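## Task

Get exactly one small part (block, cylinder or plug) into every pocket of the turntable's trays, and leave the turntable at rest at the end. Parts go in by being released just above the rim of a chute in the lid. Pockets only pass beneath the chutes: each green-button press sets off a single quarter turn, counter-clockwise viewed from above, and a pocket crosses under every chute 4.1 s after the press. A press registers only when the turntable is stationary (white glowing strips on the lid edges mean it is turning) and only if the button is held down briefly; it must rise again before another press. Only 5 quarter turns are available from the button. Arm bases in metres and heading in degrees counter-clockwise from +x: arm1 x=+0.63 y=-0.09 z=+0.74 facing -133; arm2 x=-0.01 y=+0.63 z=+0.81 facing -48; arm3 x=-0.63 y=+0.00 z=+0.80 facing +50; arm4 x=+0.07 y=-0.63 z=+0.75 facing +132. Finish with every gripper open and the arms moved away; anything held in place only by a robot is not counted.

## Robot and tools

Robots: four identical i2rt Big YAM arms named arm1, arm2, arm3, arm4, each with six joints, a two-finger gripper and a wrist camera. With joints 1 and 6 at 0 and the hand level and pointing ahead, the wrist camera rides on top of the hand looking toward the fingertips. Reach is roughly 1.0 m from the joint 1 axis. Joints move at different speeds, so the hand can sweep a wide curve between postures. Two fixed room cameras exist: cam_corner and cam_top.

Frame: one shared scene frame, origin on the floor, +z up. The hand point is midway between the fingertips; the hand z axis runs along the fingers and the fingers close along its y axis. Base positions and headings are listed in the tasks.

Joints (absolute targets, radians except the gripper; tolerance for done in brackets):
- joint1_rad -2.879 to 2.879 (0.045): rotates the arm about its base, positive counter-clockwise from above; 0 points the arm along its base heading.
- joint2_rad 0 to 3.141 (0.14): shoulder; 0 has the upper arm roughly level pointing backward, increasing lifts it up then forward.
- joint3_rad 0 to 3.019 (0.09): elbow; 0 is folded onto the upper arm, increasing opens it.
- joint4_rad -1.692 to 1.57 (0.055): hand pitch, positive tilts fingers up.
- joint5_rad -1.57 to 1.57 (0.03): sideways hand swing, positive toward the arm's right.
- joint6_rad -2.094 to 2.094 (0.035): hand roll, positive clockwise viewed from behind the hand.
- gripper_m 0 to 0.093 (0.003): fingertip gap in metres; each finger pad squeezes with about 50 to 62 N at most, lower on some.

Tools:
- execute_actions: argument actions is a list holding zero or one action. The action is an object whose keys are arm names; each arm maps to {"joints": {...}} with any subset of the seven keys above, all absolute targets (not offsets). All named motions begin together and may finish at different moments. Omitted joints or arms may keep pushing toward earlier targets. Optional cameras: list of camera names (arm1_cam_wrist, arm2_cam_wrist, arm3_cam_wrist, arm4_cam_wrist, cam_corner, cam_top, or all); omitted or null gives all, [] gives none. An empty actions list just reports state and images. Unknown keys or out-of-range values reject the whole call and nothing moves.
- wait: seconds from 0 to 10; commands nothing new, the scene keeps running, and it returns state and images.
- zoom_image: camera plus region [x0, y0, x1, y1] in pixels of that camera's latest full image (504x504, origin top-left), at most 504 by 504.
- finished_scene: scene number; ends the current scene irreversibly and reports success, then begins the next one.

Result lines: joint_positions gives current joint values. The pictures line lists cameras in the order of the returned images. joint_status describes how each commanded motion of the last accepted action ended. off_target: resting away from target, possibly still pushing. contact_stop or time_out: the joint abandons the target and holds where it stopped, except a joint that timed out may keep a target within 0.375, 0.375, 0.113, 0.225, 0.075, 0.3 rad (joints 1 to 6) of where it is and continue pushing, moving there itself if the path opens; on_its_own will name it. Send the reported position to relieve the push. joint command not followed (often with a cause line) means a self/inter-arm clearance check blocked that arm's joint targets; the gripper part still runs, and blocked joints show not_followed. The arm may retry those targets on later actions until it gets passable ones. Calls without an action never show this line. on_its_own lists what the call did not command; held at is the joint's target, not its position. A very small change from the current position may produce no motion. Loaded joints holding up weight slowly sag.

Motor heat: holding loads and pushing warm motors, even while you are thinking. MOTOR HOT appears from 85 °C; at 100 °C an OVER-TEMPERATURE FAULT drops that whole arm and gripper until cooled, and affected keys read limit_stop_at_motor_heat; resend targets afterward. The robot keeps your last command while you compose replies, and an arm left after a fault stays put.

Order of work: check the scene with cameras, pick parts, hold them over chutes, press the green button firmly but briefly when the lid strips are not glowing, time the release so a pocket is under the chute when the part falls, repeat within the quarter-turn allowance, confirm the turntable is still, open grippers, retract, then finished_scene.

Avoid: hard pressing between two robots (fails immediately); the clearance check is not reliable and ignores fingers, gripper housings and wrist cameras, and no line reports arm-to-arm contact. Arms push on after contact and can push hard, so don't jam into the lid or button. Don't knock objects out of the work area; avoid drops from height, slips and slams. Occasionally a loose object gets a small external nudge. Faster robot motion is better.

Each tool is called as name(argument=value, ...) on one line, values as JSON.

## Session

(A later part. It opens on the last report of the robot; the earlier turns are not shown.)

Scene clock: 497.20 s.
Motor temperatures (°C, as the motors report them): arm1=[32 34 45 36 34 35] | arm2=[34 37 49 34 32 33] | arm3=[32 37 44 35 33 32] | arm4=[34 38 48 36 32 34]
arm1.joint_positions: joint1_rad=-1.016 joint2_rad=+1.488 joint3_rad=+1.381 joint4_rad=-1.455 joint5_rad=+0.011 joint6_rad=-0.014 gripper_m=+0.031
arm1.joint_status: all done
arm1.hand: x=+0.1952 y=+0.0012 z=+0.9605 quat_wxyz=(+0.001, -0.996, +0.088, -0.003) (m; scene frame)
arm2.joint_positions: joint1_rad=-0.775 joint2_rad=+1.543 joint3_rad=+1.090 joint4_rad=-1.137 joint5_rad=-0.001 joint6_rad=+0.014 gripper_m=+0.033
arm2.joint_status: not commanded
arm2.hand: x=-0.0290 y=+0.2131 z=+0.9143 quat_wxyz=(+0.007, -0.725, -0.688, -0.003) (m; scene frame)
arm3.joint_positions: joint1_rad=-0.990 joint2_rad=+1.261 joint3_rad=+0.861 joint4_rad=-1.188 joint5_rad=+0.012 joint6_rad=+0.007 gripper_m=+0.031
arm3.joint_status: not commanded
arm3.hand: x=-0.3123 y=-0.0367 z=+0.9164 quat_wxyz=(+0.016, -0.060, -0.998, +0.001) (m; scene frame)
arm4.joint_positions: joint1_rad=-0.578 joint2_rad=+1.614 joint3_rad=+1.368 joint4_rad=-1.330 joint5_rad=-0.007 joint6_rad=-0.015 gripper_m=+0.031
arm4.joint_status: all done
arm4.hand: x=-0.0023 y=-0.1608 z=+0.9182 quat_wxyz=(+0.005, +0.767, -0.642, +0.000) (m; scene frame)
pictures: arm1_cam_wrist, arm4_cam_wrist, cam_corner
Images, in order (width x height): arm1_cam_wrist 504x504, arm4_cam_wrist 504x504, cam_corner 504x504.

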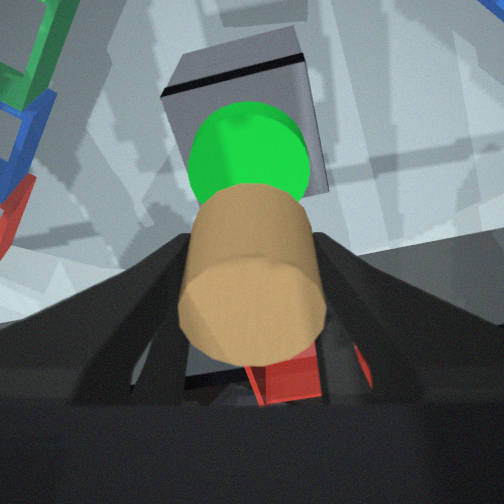

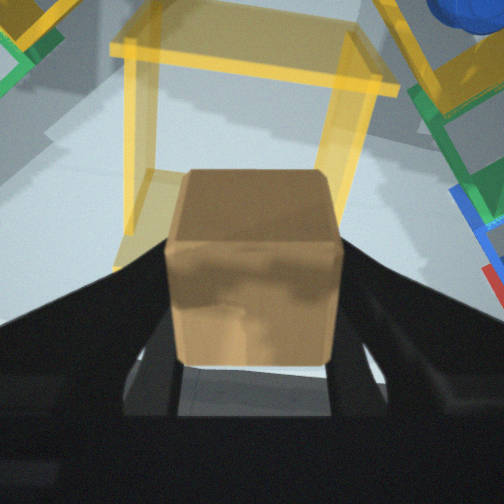

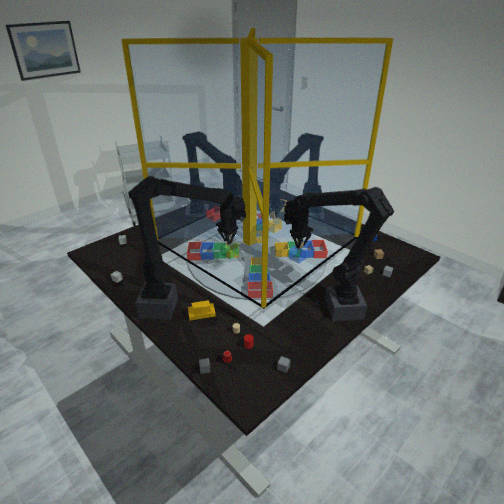

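execute_actions(actions=[{"arm1":{"joints":{"joint2_rad":1.64}}}], cameras=["arm1_cam_wrist","cam_top"])

execute_actions(actions=[{"arm1":{"joints":{"joint1_rad":-1.133,"joint2_rad":1.16,"joint4_rad":-1.345}}}], cameras=["cam_top"])

execute_actions(actions=[{"arm1":{"joints":{"joint3_rad":0.95}}}], cameras=["arm1_cam_wrist","cam_top"])

wait(seconds=0.4)

wait(seconds=0.4)

wait(seconds=0.4)

wait(seconds=0.6)

wait(seconds=1.0)

wait(seconds=1.0)

Scene clock: 546.43 s.
Motor temperatures (°C, as the motors report them): arm1=[32 36 50 35 34 35] | arm2=[34 37 48 34 32 33] | arm3=[32 37 44 35 33 32] | arm4=[34 38 47 36 32 34]
arm1.joint_positions: joint1_rad=-1.016 joint2_rad=+1.601 joint3_rad=+1.410 joint4_rad=-1.467 joint5_rad=+0.011 joint6_rad=-0.014 gripper_m=+0.031
arm1.joint_status: all done
arm1.hand: x=+0.1814 y=+0.0035 z=+0.9229 quat_wxyz=(-0.004, -0.995, +0.087, -0.051) (m; scene frame)
arm2.joint_positions: joint1_rad=-0.775 joint2_rad=+1.543 joint3_rad=+1.090 joint4_rad=-1.137 joint5_rad=-0.001 joint6_rad=+0.014 gripper_m=+0.033
arm2.joint_status: not commanded
arm2.hand: x=-0.0290 y=+0.2131 z=+0.9143 quat_wxyz=(+0.007, -0.725, -0.688, -0.003) (m; scene frame)
arm3.joint_positions: joint1_rad=-0.990 joint2_rad=+1.261 joint3_rad=+0.861 joint4_rad=-1.188 joint5_rad=+0.012 joint6_rad=+0.007 gripper_m=+0.031
arm3.joint_status: not commanded
arm3.hand: x=-0.3123 y=-0.0367 z=+0.9164 quat_wxyz=(+0.016, -0.060, -0.998, +0.001) (m; scene frame)
arm4.joint_positions: joint1_rad=-0.578 joint2_rad=+1.614 joint3_rad=+1.368 joint4_rad=-1.330 joint5_rad=-0.007 joint6_rad=-0.015 gripper_m=+0.031
arm4.joint_status: not commanded
arm4.hand: x=-0.0023 y=-0.1608 z=+0.9182 quat_wxyz=(+0.005, +0.767, -0.642, +0.000) (m; scene frame)
pictures: arm1_cam_wrist, cam_top
Images, in order (width x height): arm1_cam_wrist 504x504, cam_top 504x504.

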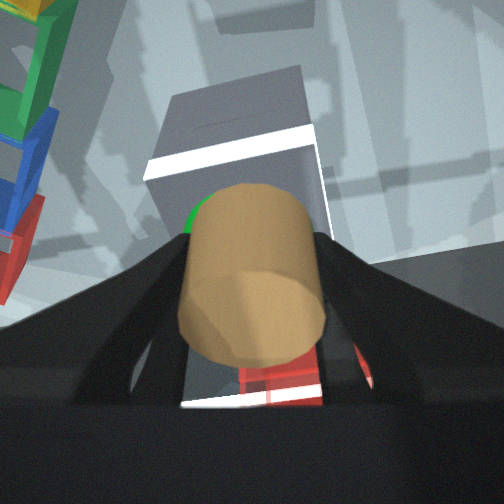

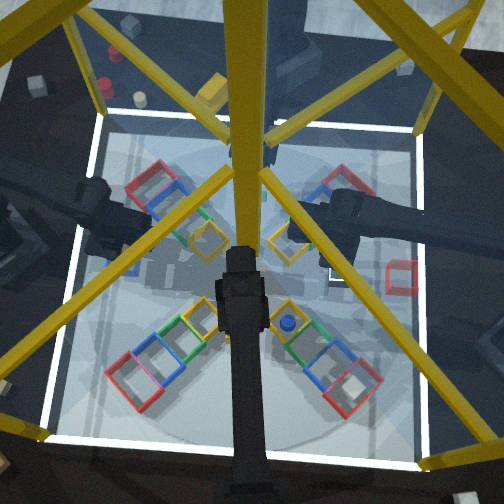

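Scene clock: 547.90 s.
Motor temperatures (°C, as the motors report them): arm1=[32 36 49 36 34 35] | arm2=[34 37 48 34 32 33] | arm3=[32 37 44 35 33 32] | arm4=[34 38 47 36 32 34]
arm1.joint_positions: joint1_rad=-1.142 joint2_rad=+1.156 joint3_rad=+1.410 joint4_rad=-1.358 joint5_rad=+0.010 joint6_rad=-0.014 gripper_m=+0.031
arm1.joint_status: all done
arm1.hand: x=+0.2341 y=+0.0471 z=+1.1142 quat_wxyz=(+0.039, -0.964, +0.148, +0.219) (m; scene frame)
arm2.joint_positions: joint1_rad=-0.775 joint2_rad=+1.543 joint3_rad=+1.090 joint4_rad=-1.137 joint5_rad=-0.001 joint6_rad=+0.014 gripper_m=+0.033
arm2.joint_status: not commanded
arm2.hand: x=-0.0290 y=+0.2131 z=+0.9143 quat_wxyz=(+0.007, -0.725, -0.688, -0.003) (m; scene frame)
arm3.joint_positions: joint1_rad=-0.990 joint2_rad=+1.261 joint3_rad=+0.861 joint4_rad=-1.188 joint5_rad=+0.012 joint6_rad=+0.007 gripper_m=+0.031
arm3.joint_status: not commanded
arm3.hand: x=-0.3123 y=-0.0367 z=+0.9164 quat_wxyz=(+0.016, -0.060, -0.998, +0.001) (m; scene frame)
arm4.joint_positions: joint1_rad=-0.578 joint2_rad=+1.614 joint3_rad=+1.368 joint4_rad=-1.330 joint5_rad=-0.007 joint6_rad=-0.015 gripper_m=+0.031
arm4.joint_status: not commanded
arm4.hand: x=-0.0023 y=-0.1608 z=+0.9182 quat_wxyz=(+0.005, +0.767, -0.642, +0.000) (m; scene frame)
pictures: cam_top
Images, in order (width x height): cam_top 504x504.

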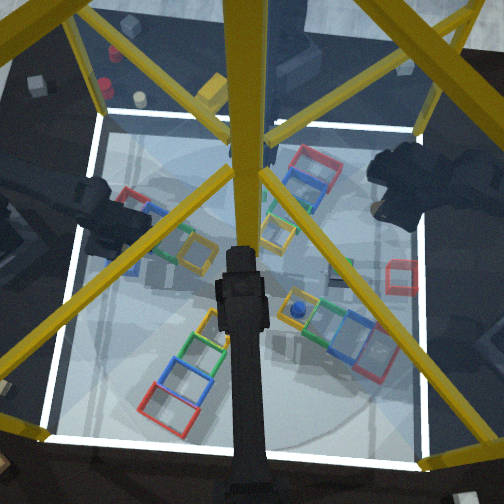

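Scene clock: 549.07 s.
Motor temperatures (°C, as the motors report them): arm1=[32 36 49 36 34 35] | arm2=[34 37 48 34 32 33] | arm3=[32 37 44 35 33 32] | arm4=[34 38 47 36 32 34]
arm1.joint_positions: joint1_rad=-1.142 joint2_rad=+1.153 joint3_rad=+0.955 joint4_rad=-1.354 joint5_rad=+0.010 joint6_rad=-0.014 gripper_m=+0.031
arm1.joint_status: all done
arm1.hand: x=+0.3341 y=+0.0134 z=+0.9188 quat_wxyz=(+0.003, -0.989, +0.150, +0.001) (m; scene frame)
arm2.joint_positions: joint1_rad=-0.775 joint2_rad=+1.543 joint3_rad=+1.090 joint4_rad=-1.137 joint5_rad=-0.001 joint6_rad=+0.014 gripper_m=+0.033
arm2.joint_status: not commanded
arm2.hand: x=-0.0290 y=+0.2131 z=+0.9143 quat_wxyz=(+0.007, -0.725, -0.688, -0.003) (m; scene frame)
arm3.joint_positions: joint1_rad=-0.990 joint2_rad=+1.261 joint3_rad=+0.861 joint4_rad=-1.188 joint5_rad=+0.012 joint6_rad=+0.007 gripper_m=+0.031
arm3.joint_status: not commanded
arm3.hand: x=-0.3123 y=-0.0367 z=+0.9164 quat_wxyz=(+0.016, -0.060, -0.998, +0.001) (m; scene frame)
arm4.joint_positions: joint1_rad=-0.578 joint2_rad=+1.614 joint3_rad=+1.368 joint4_rad=-1.330 joint5_rad=-0.007 joint6_rad=-0.015 gripper_m=+0.031
arm4.joint_status: not commanded
arm4.hand: x=-0.0023 y=-0.1608 z=+0.9182 quat_wxyz=(+0.005, +0.767, -0.642, +0.000) (m; scene frame)
pictures: arm1_cam_wrist, cam_top
Images, in order (width x height): arm1_cam_wrist 504x504, cam_top 504x504.

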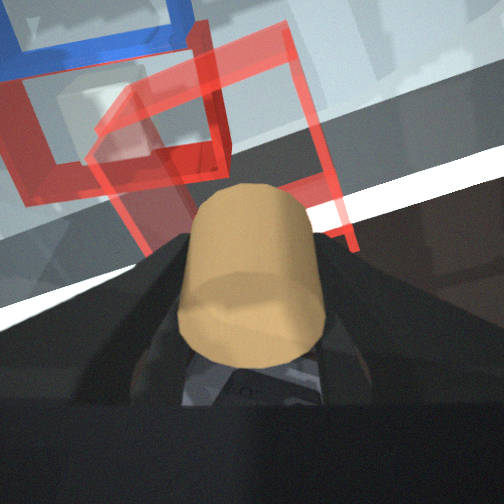

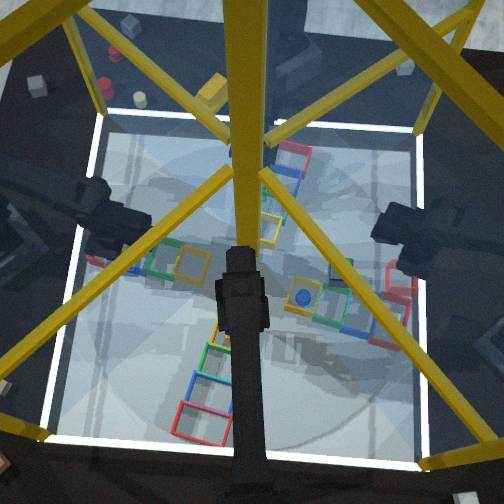

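Scene clock: 549.47 s.
Motor temperatures (°C, as the motors report them): arm1=[32 36 49 36 34 35] | arm2=[34 37 48 34 32 33] | arm3=[32 37 44 35 33 32] | arm4=[34 38 47 36 32 34]
arm1.joint_positions: joint1_rad=-1.142 joint2_rad=+1.153 joint3_rad=+0.955 joint4_rad=-1.354 joint5_rad=+0.010 joint6_rad=-0.014 gripper_m=+0.031
arm1.joint_status: all done
arm1.hand: x=+0.3341 y=+0.0134 z=+0.9188 quat_wxyz=(+0.003, -0.989, +0.150, +0.001) (m; scene frame)
arm2.joint_positions: joint1_rad=-0.775 joint2_rad=+1.543 joint3_rad=+1.090 joint4_rad=-1.137 joint5_rad=-0.001 joint6_rad=+0.014 gripper_m=+0.033
arm2.joint_status: not commanded
arm2.hand: x=-0.0290 y=+0.2131 z=+0.9143 quat_wxyz=(+0.007, -0.725, -0.688, -0.003) (m; scene frame)
arm3.joint_positions: joint1_rad=-0.990 joint2_rad=+1.261 joint3_rad=+0.861 joint4_rad=-1.188 joint5_rad=+0.012 joint6_rad=+0.007 gripper_m=+0.031
arm3.joint_status: not commanded
arm3.hand: x=-0.3123 y=-0.0367 z=+0.9164 quat_wxyz=(+0.016, -0.060, -0.998, +0.001) (m; scene frame)
arm4.joint_positions: joint1_rad=-0.578 joint2_rad=+1.614 joint3_rad=+1.368 joint4_rad=-1.330 joint5_rad=-0.007 joint6_rad=-0.015 gripper_m=+0.031
arm4.joint_status: not commanded
arm4.hand: x=-0.0023 y=-0.1608 z=+0.9182 quat_wxyz=(+0.005, +0.767, -0.642, +0.000) (m; scene frame)
wait: 0.40 s; at rest by 0.27 s
pictures: arm1_cam_wrist, arm2_cam_wrist, arm3_cam_wrist, arm4_cam_wrist, cam_corner, cam_top
Images, in order (width x height): arm1_cam_wrist 504x504, arm2_cam_wrist 504x504, arm3_cam_wrist 504x504, arm4_cam_wrist 504x504, cam_corner 504x504, cam_top 504x504.

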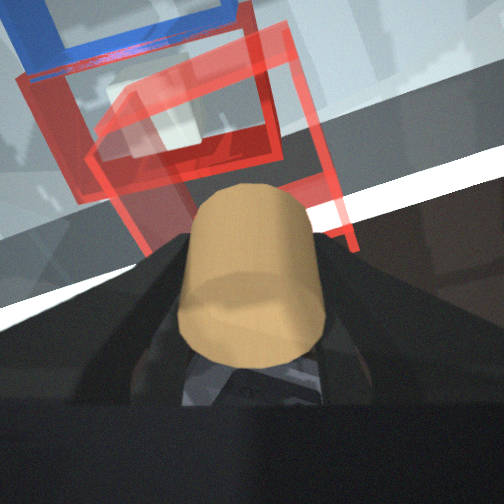

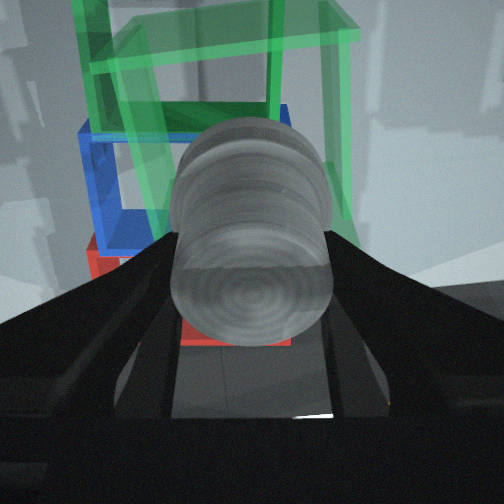

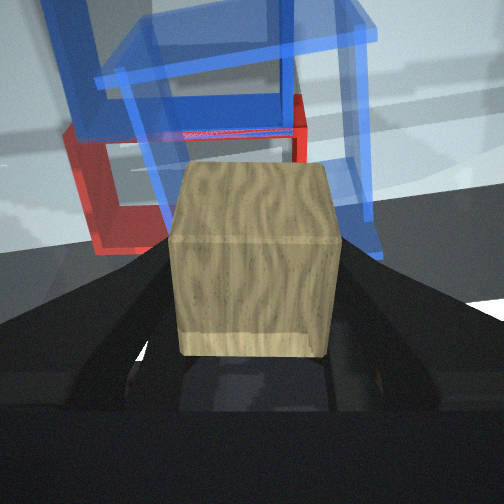

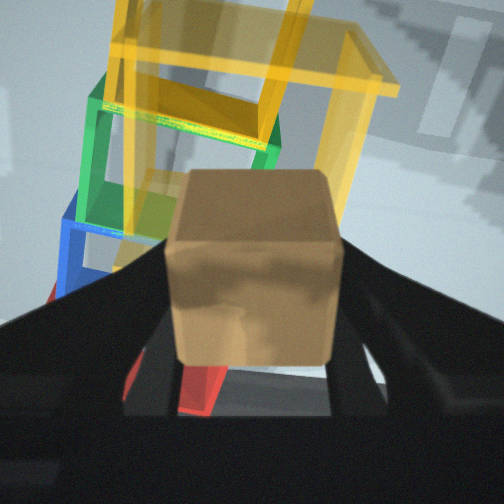

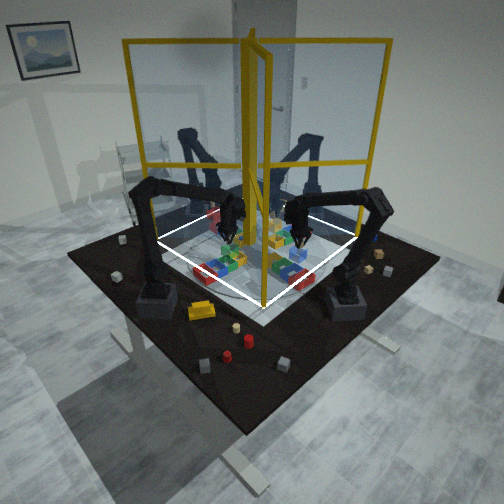

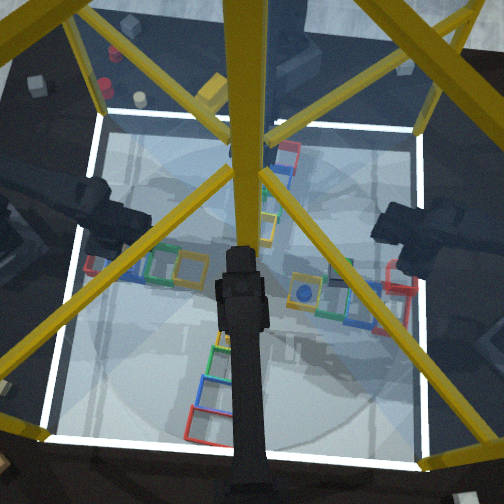

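Scene clock: 549.87 s.
Motor temperatures (°C, as the motors report them): arm1=[32 36 49 36 34 35] | arm2=[34 37 48 34 32 33] | arm3=[32 37 44 35 33 32] | arm4=[34 38 47 36 32 34]
arm1.joint_positions: joint1_rad=-1.142 joint2_rad=+1.153 joint3_rad=+0.955 joint4_rad=-1.354 joint5_rad=+0.010 joint6_rad=-0.014 gripper_m=+0.031
arm1.joint_status: all done
arm1.hand: x=+0.3341 y=+0.0134 z=+0.9188 quat_wxyz=(+0.003, -0.989, +0.150, +0.001) (m; scene frame)
arm2.joint_positions: joint1_rad=-0.775 joint2_rad=+1.543 joint3_rad=+1.090 joint4_rad=-1.137 joint5_rad=-0.001 joint6_rad=+0.014 gripper_m=+0.033
arm2.joint_status: not commanded
arm2.hand: x=-0.0290 y=+0.2131 z=+0.9143 quat_wxyz=(+0.007, -0.725, -0.688, -0.003) (m; scene frame)
arm3.joint_positions: joint1_rad=-0.990 joint2_rad=+1.261 joint3_rad=+0.861 joint4_rad=-1.188 joint5_rad=+0.012 joint6_rad=+0.007 gripper_m=+0.031
arm3.joint_status: not commanded
arm3.hand: x=-0.3123 y=-0.0367 z=+0.9164 quat_wxyz=(+0.016, -0.060, -0.998, +0.001) (m; scene frame)
arm4.joint_positions: joint1_rad=-0.578 joint2_rad=+1.614 joint3_rad=+1.368 joint4_rad=-1.330 joint5_rad=-0.007 joint6_rad=-0.015 gripper_m=+0.031
arm4.joint_status: not commanded
arm4.hand: x=-0.0023 y=-0.1608 z=+0.9182 quat_wxyz=(+0.005, +0.767, -0.642, +0.000) (m; scene frame)
wait: 0.40 s; at rest by 0.27 s
pictures: arm1_cam_wrist, arm2_cam_wrist, arm3_cam_wrist, arm4_cam_wrist, cam_corner, cam_top
Images, in order (width x height): arm1_cam_wrist 504x504, arm2_cam_wrist 504x504, arm3_cam_wrist 504x504, arm4_cam_wrist 504x504, cam_corner 504x504, cam_top 504x504.

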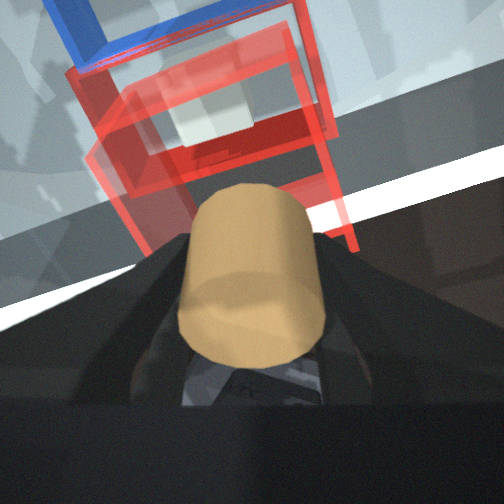

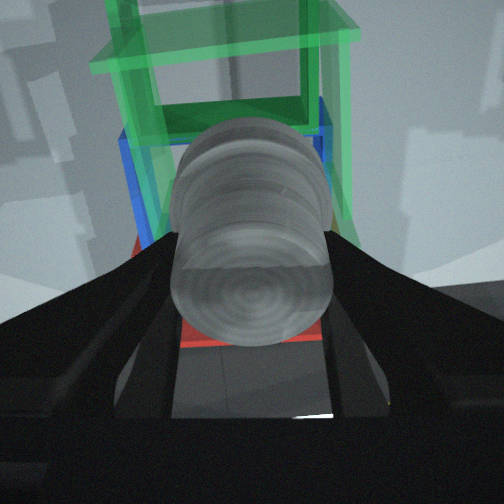

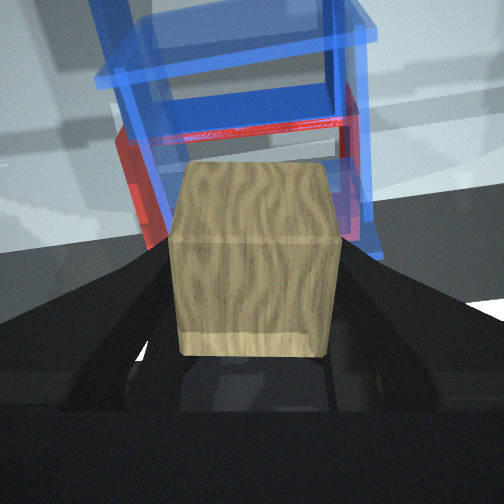

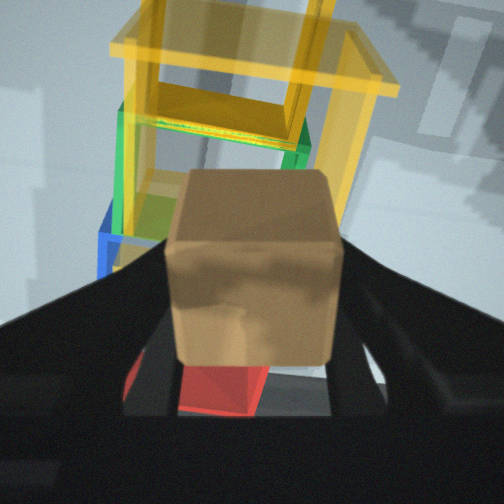

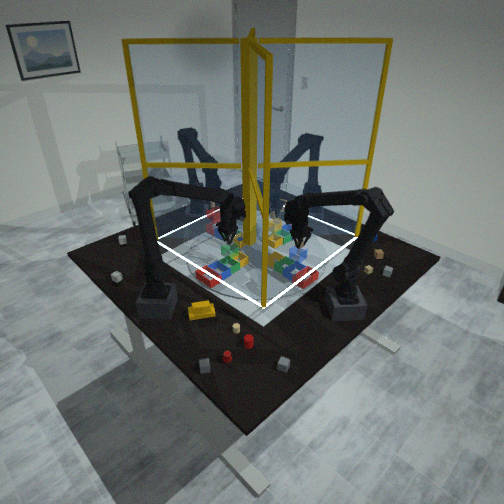

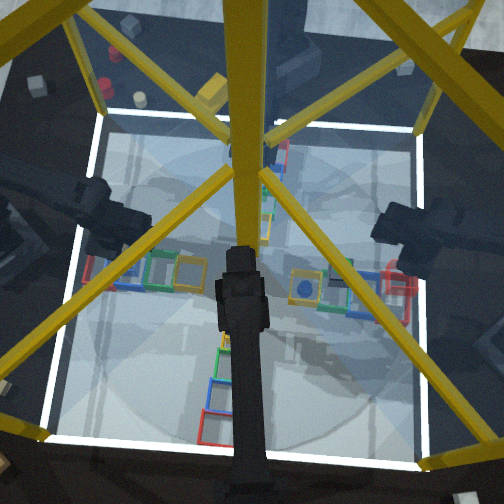

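Scene clock: 550.27 s.
Motor temperatures (°C, as the motors report them): arm1=[32 36 49 36 34 35] | arm2=[34 37 48 34 32 33] | arm3=[32 37 44 35 33 32] | arm4=[34 38 47 36 32 34]
arm1.joint_positions: joint1_rad=-1.142 joint2_rad=+1.153 joint3_rad=+0.955 joint4_rad=-1.354 joint5_rad=+0.010 joint6_rad=-0.014 gripper_m=+0.031
arm1.joint_status: all done
arm1.hand: x=+0.3341 y=+0.0134 z=+0.9188 quat_wxyz=(+0.003, -0.989, +0.150, +0.001) (m; scene frame)
arm2.joint_positions: joint1_rad=-0.775 joint2_rad=+1.543 joint3_rad=+1.090 joint4_rad=-1.137 joint5_rad=-0.001 joint6_rad=+0.014 gripper_m=+0.033
arm2.joint_status: not commanded
arm2.hand: x=-0.0290 y=+0.2131 z=+0.9143 quat_wxyz=(+0.007, -0.725, -0.688, -0.003) (m; scene frame)
arm3.joint_positions: joint1_rad=-0.990 joint2_rad=+1.261 joint3_rad=+0.861 joint4_rad=-1.188 joint5_rad=+0.012 joint6_rad=+0.007 gripper_m=+0.031
arm3.joint_status: not commanded
arm3.hand: x=-0.3123 y=-0.0367 z=+0.9164 quat_wxyz=(+0.016, -0.060, -0.998, +0.001) (m; scene frame)
arm4.joint_positions: joint1_rad=-0.578 joint2_rad=+1.614 joint3_rad=+1.368 joint4_rad=-1.330 joint5_rad=-0.007 joint6_rad=-0.015 gripper_m=+0.031
arm4.joint_status: not commanded
arm4.hand: x=-0.0023 y=-0.1608 z=+0.9182 quat_wxyz=(+0.005, +0.767, -0.642, +0.000) (m; scene frame)
wait: 0.40 s; at rest by 0.27 s
pictures: arm1_cam_wrist, arm2_cam_wrist, arm3_cam_wrist, arm4_cam_wrist, cam_corner, cam_top
Images, in order (width x height): arm1_cam_wrist 504x504, arm2_cam_wrist 504x504, arm3_cam_wrist 504x504, arm4_cam_wrist 504x504, cam_corner 504x504, cam_top 504x504.

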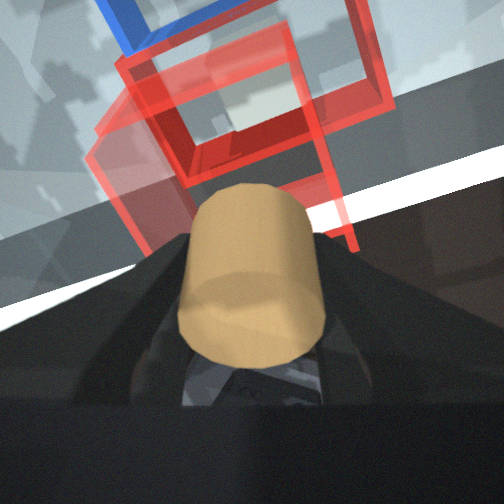

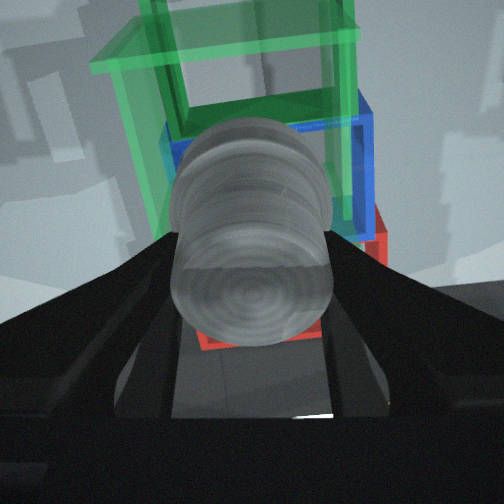

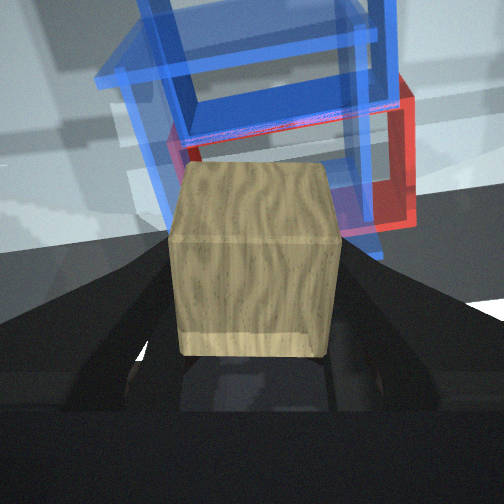

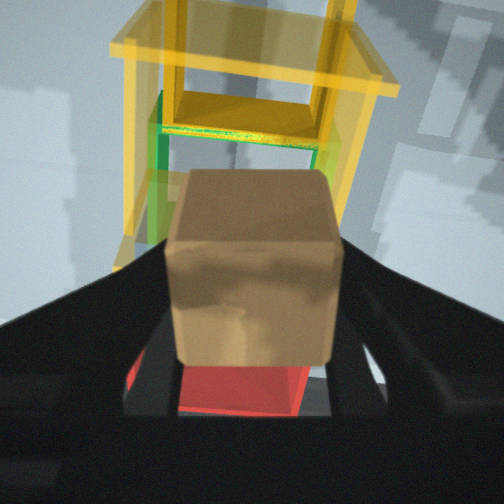

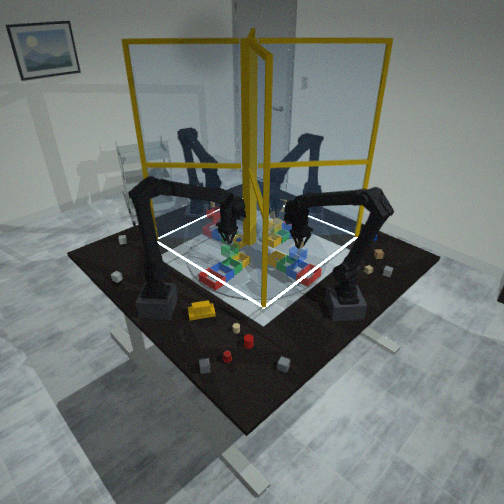

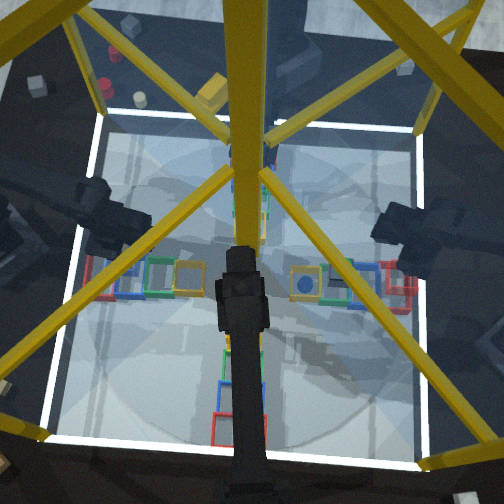

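Scene clock: 550.87 s.
Motor temperatures (°C, as the motors report them): arm1=[32 36 49 36 34 35] | arm2=[34 37 48 34 32 33] | arm3=[32 37 44 35 33 32] | arm4=[34 38 47 36 32 34]
arm1.joint_positions: joint1_rad=-1.142 joint2_rad=+1.153 joint3_rad=+0.955 joint4_rad=-1.354 joint5_rad=+0.010 joint6_rad=-0.014 gripper_m=+0.031
arm1.joint_status: all done
arm1.hand: x=+0.3341 y=+0.0134 z=+0.9188 quat_wxyz=(+0.003, -0.989, +0.150, +0.001) (m; scene frame)
arm2.joint_positions: joint1_rad=-0.775 joint2_rad=+1.543 joint3_rad=+1.090 joint4_rad=-1.137 joint5_rad=-0.001 joint6_rad=+0.014 gripper_m=+0.033
arm2.joint_status: not commanded
arm2.hand: x=-0.0290 y=+0.2131 z=+0.9143 quat_wxyz=(+0.007, -0.725, -0.688, -0.003) (m; scene frame)
arm3.joint_positions: joint1_rad=-0.990 joint2_rad=+1.261 joint3_rad=+0.861 joint4_rad=-1.188 joint5_rad=+0.012 joint6_rad=+0.007 gripper_m=+0.031
arm3.joint_status: not commanded
arm3.hand: x=-0.3123 y=-0.0367 z=+0.9164 quat_wxyz=(+0.016, -0.060, -0.998, +0.001) (m; scene frame)
arm4.joint_positions: joint1_rad=-0.578 joint2_rad=+1.614 joint3_rad=+1.368 joint4_rad=-1.330 joint5_rad=-0.007 joint6_rad=-0.015 gripper_m=+0.031
arm4.joint_status: not commanded
arm4.hand: x=-0.0023 y=-0.1608 z=+0.9182 quat_wxyz=(+0.005, +0.767, -0.642, +0.000) (m; scene frame)
wait: 0.60 s; at rest by 0.27 s
pictures: arm1_cam_wrist, arm2_cam_wrist, arm3_cam_wrist, arm4_cam_wrist, cam_corner, cam_top
Images, in order (width x height): arm1_cam_wrist 504x504, arm2_cam_wrist 504x504, arm3_cam_wrist 504x504, arm4_cam_wrist 504x504, cam_corner 504x504, cam_top 504x504.

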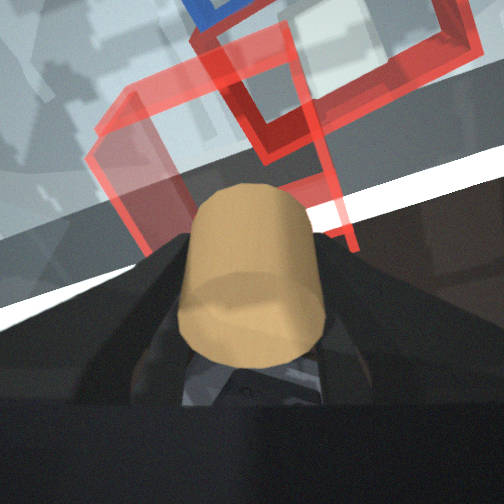

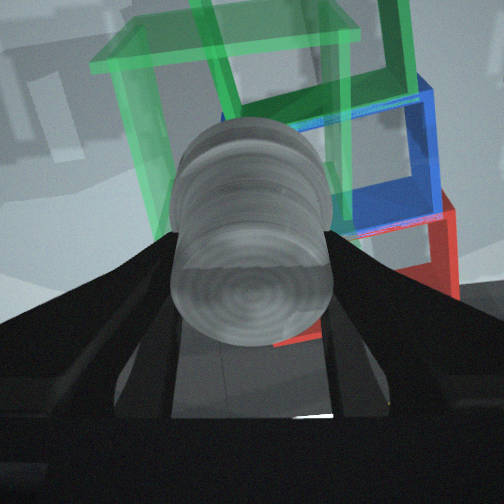

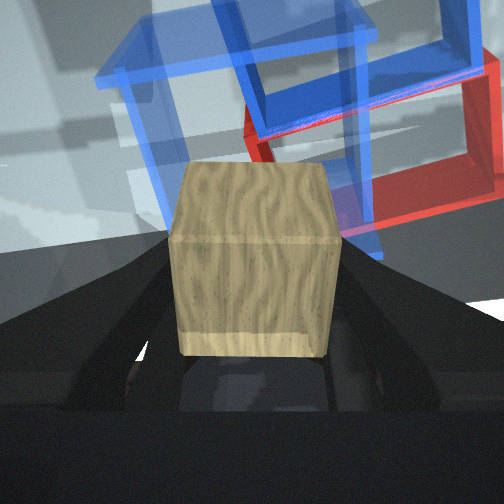

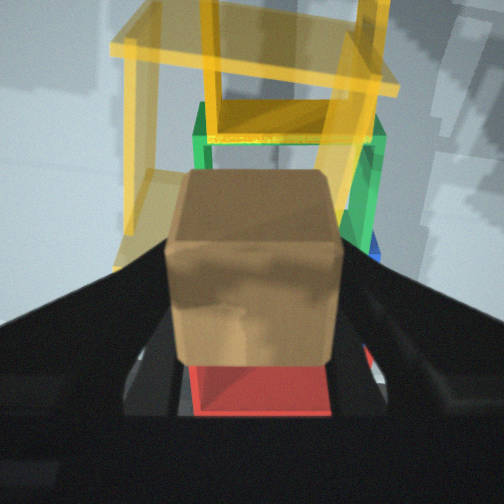

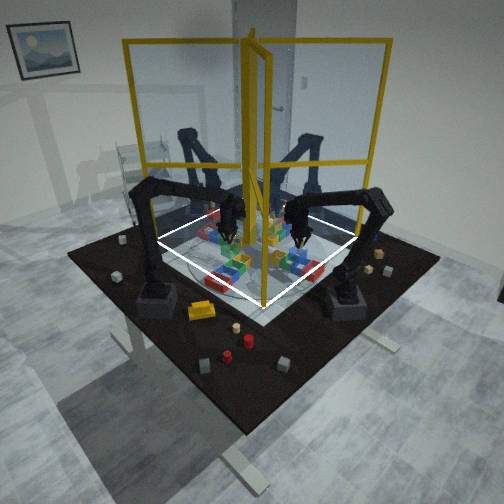

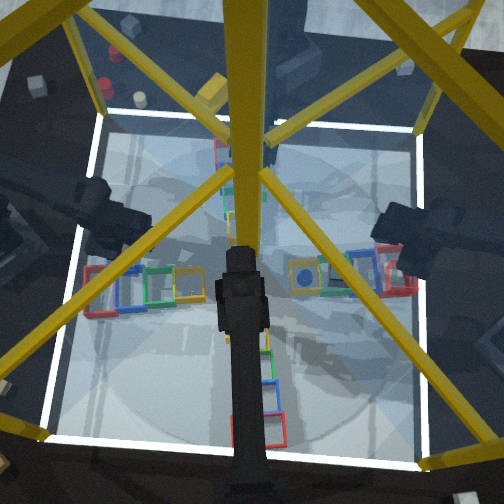

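Scene clock: 551.87 s.
Motor temperatures (°C, as the motors report them): arm1=[32 35 48 36 34 35] | arm2=[34 37 49 34 32 33] | arm3=[32 37 44 35 33 32] | arm4=[34 38 47 36 32 34]
arm1.joint_positions: joint1_rad=-1.142 joint2_rad=+1.153 joint3_rad=+0.955 joint4_rad=-1.354 joint5_rad=+0.010 joint6_rad=-0.014 gripper_m=+0.031
arm1.joint_status: all done
arm1.hand: x=+0.3341 y=+0.0134 z=+0.9188 quat_wxyz=(+0.003, -0.989, +0.150, +0.001) (m; scene frame)
arm2.joint_positions: joint1_rad=-0.775 joint2_rad=+1.543 joint3_rad=+1.090 joint4_rad=-1.137 joint5_rad=-0.001 joint6_rad=+0.014 gripper_m=+0.033
arm2.joint_status: not commanded
arm2.hand: x=-0.0290 y=+0.2131 z=+0.9143 quat_wxyz=(+0.007, -0.725, -0.688, -0.003) (m; scene frame)
arm3.joint_positions: joint1_rad=-0.990 joint2_rad=+1.261 joint3_rad=+0.861 joint4_rad=-1.188 joint5_rad=+0.012 joint6_rad=+0.007 gripper_m=+0.031
arm3.joint_status: not commanded
arm3.hand: x=-0.3123 y=-0.0367 z=+0.9164 quat_wxyz=(+0.016, -0.060, -0.998, +0.001) (m; scene frame)
arm4.joint_positions: joint1_rad=-0.578 joint2_rad=+1.614 joint3_rad=+1.368 joint4_rad=-1.330 joint5_rad=-0.007 joint6_rad=-0.015 gripper_m=+0.031
arm4.joint_status: not commanded
arm4.hand: x=-0.0023 y=-0.1608 z=+0.9182 quat_wxyz=(+0.005, +0.767, -0.642, +0.000) (m; scene frame)
wait: 1.00 s; at rest by 0.27 s
pictures: arm1_cam_wrist, arm2_cam_wrist, arm3_cam_wrist, arm4_cam_wrist, cam_corner, cam_top
Images, in order (width x height): arm1_cam_wrist 504x504, arm2_cam_wrist 504x504, arm3_cam_wrist 504x504, arm4_cam_wrist 504x504, cam_corner 504x504, cam_top 504x504.

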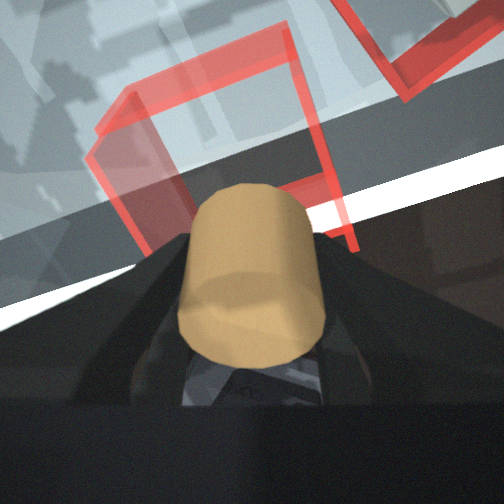

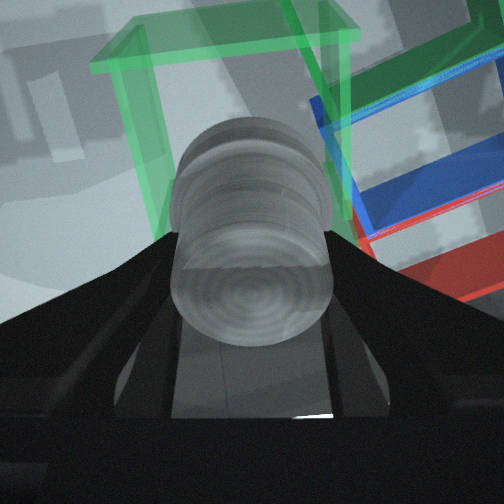

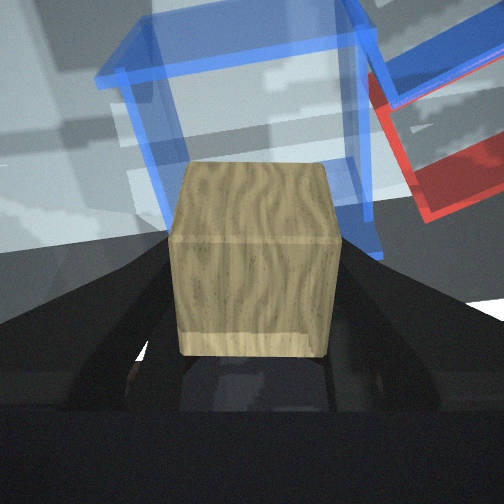

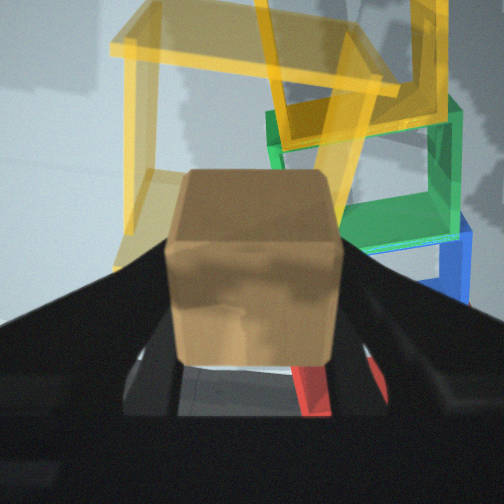

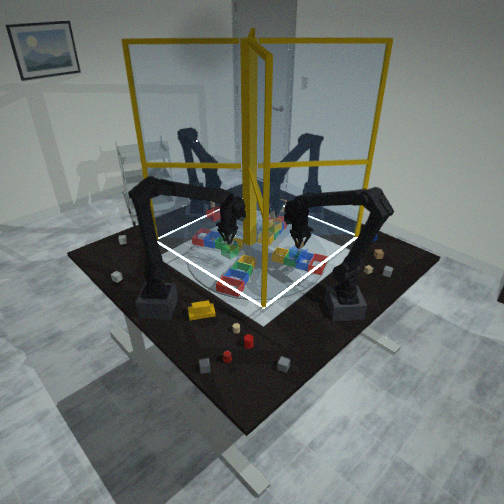

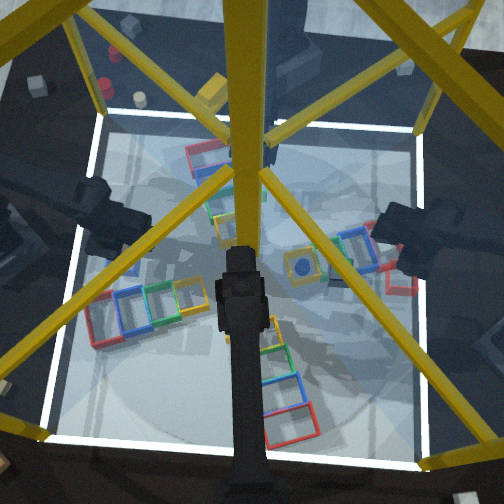

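Scene clock: 552.87 s.
Motor temperatures (°C, as the motors report them): arm1=[32 35 48 36 34 35] | arm2=[34 37 49 34 32 33] | arm3=[32 37 44 35 33 32] | arm4=[34 38 47 36 32 34]
arm1.joint_positions: joint1_rad=-1.142 joint2_rad=+1.153 joint3_rad=+0.955 joint4_rad=-1.354 joint5_rad=+0.010 joint6_rad=-0.014 gripper_m=+0.031
arm1.joint_status: all done
arm1.hand: x=+0.3341 y=+0.0134 z=+0.9188 quat_wxyz=(+0.003, -0.989, +0.150, +0.001) (m; scene frame)
arm2.joint_positions: joint1_rad=-0.775 joint2_rad=+1.543 joint3_rad=+1.090 joint4_rad=-1.137 joint5_rad=-0.001 joint6_rad=+0.014 gripper_m=+0.033
arm2.joint_status: not commanded
arm2.hand: x=-0.0290 y=+0.2131 z=+0.9143 quat_wxyz=(+0.007, -0.725, -0.688, -0.003) (m; scene frame)
arm3.joint_positions: joint1_rad=-0.990 joint2_rad=+1.261 joint3_rad=+0.861 joint4_rad=-1.188 joint5_rad=+0.012 joint6_rad=+0.007 gripper_m=+0.031
arm3.joint_status: not commanded
arm3.hand: x=-0.3123 y=-0.0367 z=+0.9164 quat_wxyz=(+0.016, -0.060, -0.998, +0.001) (m; scene frame)
arm4.joint_positions: joint1_rad=-0.578 joint2_rad=+1.614 joint3_rad=+1.368 joint4_rad=-1.330 joint5_rad=-0.007 joint6_rad=-0.015 gripper_m=+0.031
arm4.joint_status: not commanded
arm4.hand: x=-0.0023 y=-0.1608 z=+0.9182 quat_wxyz=(+0.005, +0.767, -0.642, +0.000) (m; scene frame)
wait: 1.00 s; at rest by 0.27 s
pictures: arm1_cam_wrist, arm2_cam_wrist, arm3_cam_wrist, arm4_cam_wrist, cam_corner, cam_top
Images, in order (width x height): arm1_cam_wrist 504x504, arm2_cam_wrist 504x504, arm3_cam_wrist 504x504, arm4_cam_wrist 504x504, cam_corner 504x504, cam_top 504x504.

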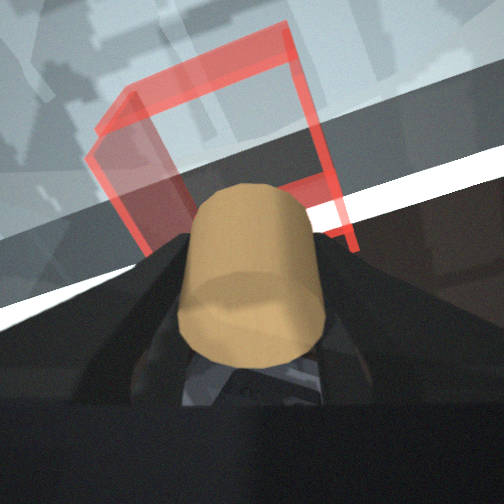

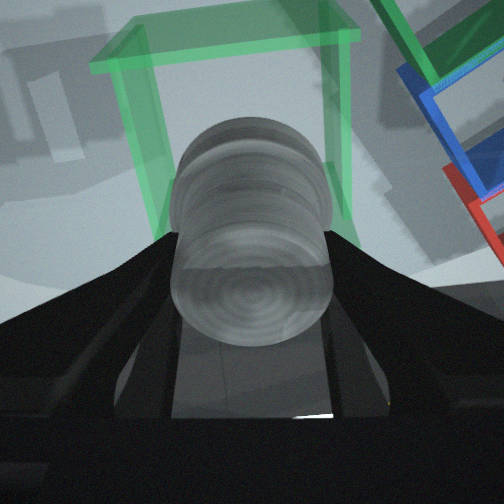

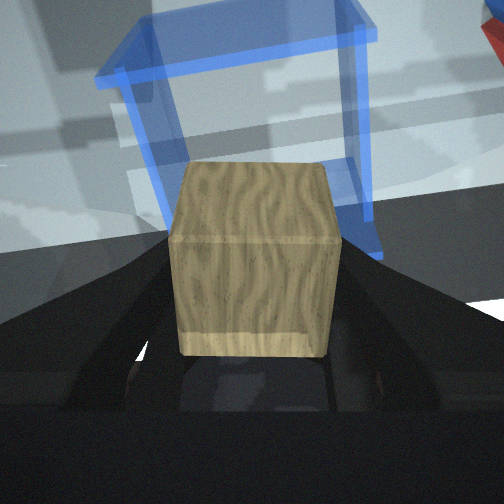

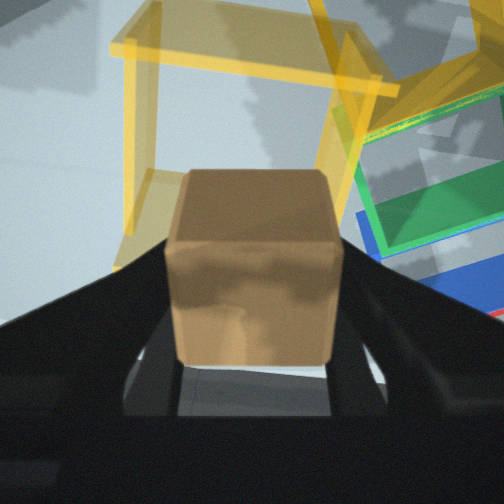

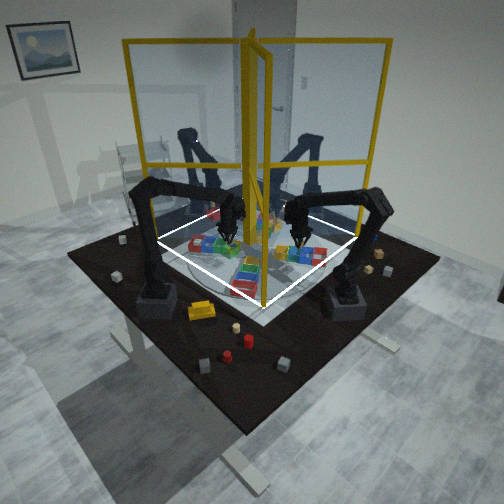

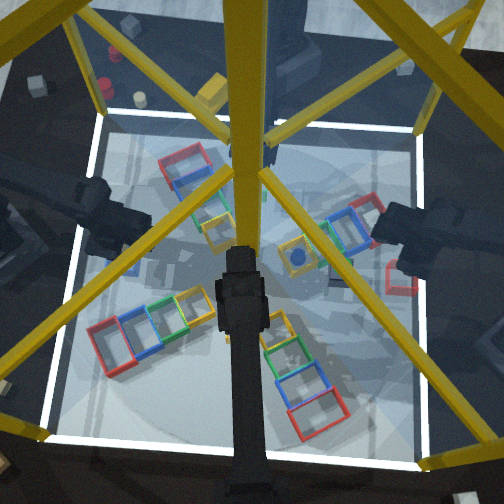

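execute_actions(actions=[{"arm1":{"joints":{"joint3_rad":1.43}}}], cameras=[])

execute_actions(actions=[{"arm1":{"joints":{"joint1_rad":-1.017,"joint2_rad":1.497,"joint4_rad":-1.47}}}], cameras=["arm1_cam_wrist","cam_top"])

Scene clock: 577.80 s.
Motor temperatures (°C, as the motors report them): arm1=[32 35 46 36 34 35] | arm2=[34 37 49 34 32 33] | arm3=[32 37 44 35 33 32] | arm4=[34 38 47 36 32 34]
arm1.joint_positions: joint1_rad=-1.142 joint2_rad=+1.154 joint3_rad=+1.392 joint4_rad=-1.354 joint5_rad=+0.010 joint6_rad=-0.014 gripper_m=+0.031
arm1.joint_status: all done
arm1.hand: x=+0.2360 y=+0.0465 z=+1.1070 quat_wxyz=(+0.038, -0.965, +0.148, +0.214) (m; scene frame)
arm2.joint_positions: joint1_rad=-0.775 joint2_rad=+1.543 joint3_rad=+1.090 joint4_rad=-1.137 joint5_rad=-0.001 joint6_rad=+0.014 gripper_m=+0.033
arm2.joint_status: not commanded
arm2.hand: x=-0.0290 y=+0.2131 z=+0.9143 quat_wxyz=(+0.007, -0.725, -0.688, -0.003) (m; scene frame)
arm3.joint_positions: joint1_rad=-0.990 joint2_rad=+1.261 joint3_rad=+0.861 joint4_rad=-1.188 joint5_rad=+0.012 joint6_rad=+0.007 gripper_m=+0.031
arm3.joint_status: not commanded
arm3.hand: x=-0.3123 y=-0.0367 z=+0.9164 quat_wxyz=(+0.016, -0.060, -0.998, +0.001) (m; scene frame)
arm4.joint_positions: joint1_rad=-0.578 joint2_rad=+1.614 joint3_rad=+1.368 joint4_rad=-1.330 joint5_rad=-0.007 joint6_rad=-0.015 gripper_m=+0.031
arm4.joint_status: not commanded
arm4.hand: x=-0.0023 y=-0.1608 z=+0.9182 quat_wxyz=(+0.005, +0.767, -0.642, +0.000) (m; scene frame)
pictures: none
No camera images: the call's "cameras" was empty. Leave "cameras" out to get every camera's image.

Scene clock: 579.07 s.
Motor temperatures (°C, as the motors report them): arm1=[32 35 46 36 34 35] | arm2=[34 37 49 34 32 33] | arm3=[32 37 44 35 33 32] | arm4=[34 38 47 36 32 34]
arm1.joint_positions: joint1_rad=-1.013 joint2_rad=+1.505 joint3_rad=+1.398 joint4_rad=-1.455 joint5_rad=+0.010 joint6_rad=-0.014 gripper_m=+0.031
arm1.joint_status: all done
arm1.hand: x=+0.1881 y=+0.0007 z=+0.9598 quat_wxyz=(+0.001, -0.996, +0.086, -0.003) (m; scene frame)
arm2.joint_positions: joint1_rad=-0.775 joint2_rad=+1.543 joint3_rad=+1.090 joint4_rad=-1.137 joint5_rad=-0.001 joint6_rad=+0.014 gripper_m=+0.033
arm2.joint_status: not commanded
arm2.hand: x=-0.0290 y=+0.2131 z=+0.9143 quat_wxyz=(+0.007, -0.725, -0.688, -0.003) (m; scene frame)
arm3.joint_positions: joint1_rad=-0.990 joint2_rad=+1.261 joint3_rad=+0.861 joint4_rad=-1.188 joint5_rad=+0.012 joint6_rad=+0.007 gripper_m=+0.031
arm3.joint_status: not commanded
arm3.hand: x=-0.3123 y=-0.0367 z=+0.9164 quat_wxyz=(+0.016, -0.060, -0.998, +0.001) (m; scene frame)
arm4.joint_positions: joint1_rad=-0.578 joint2_rad=+1.614 joint3_rad=+1.368 joint4_rad=-1.330 joint5_rad=-0.007 joint6_rad=-0.015 gripper_m=+0.031
arm4.joint_status: not commanded
arm4.hand: x=-0.0023 y=-0.1608 z=+0.9182 quat_wxyz=(+0.005, +0.767, -0.642, +0.000) (m; scene frame)
pictures: arm1_cam_wrist, cam_top
Images, in order (width x height): arm1_cam_wrist 504x504, cam_top 504x504.

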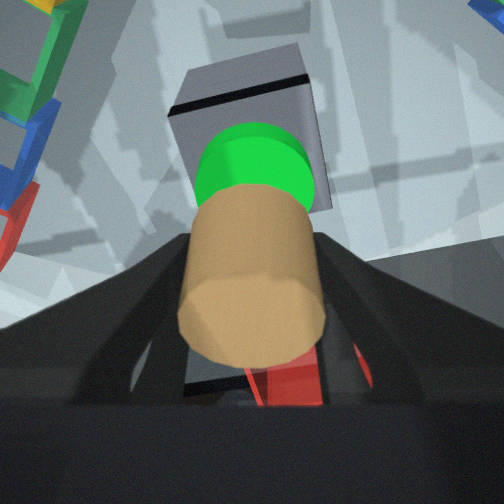

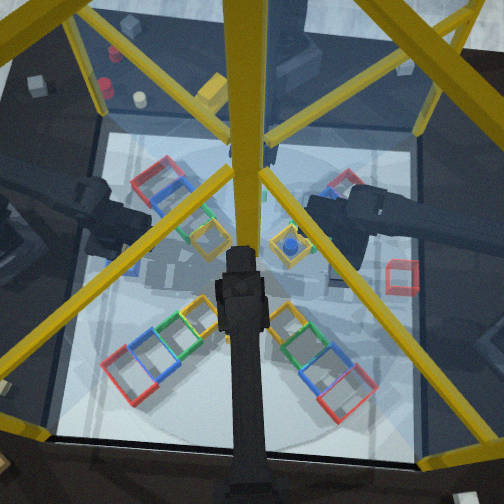

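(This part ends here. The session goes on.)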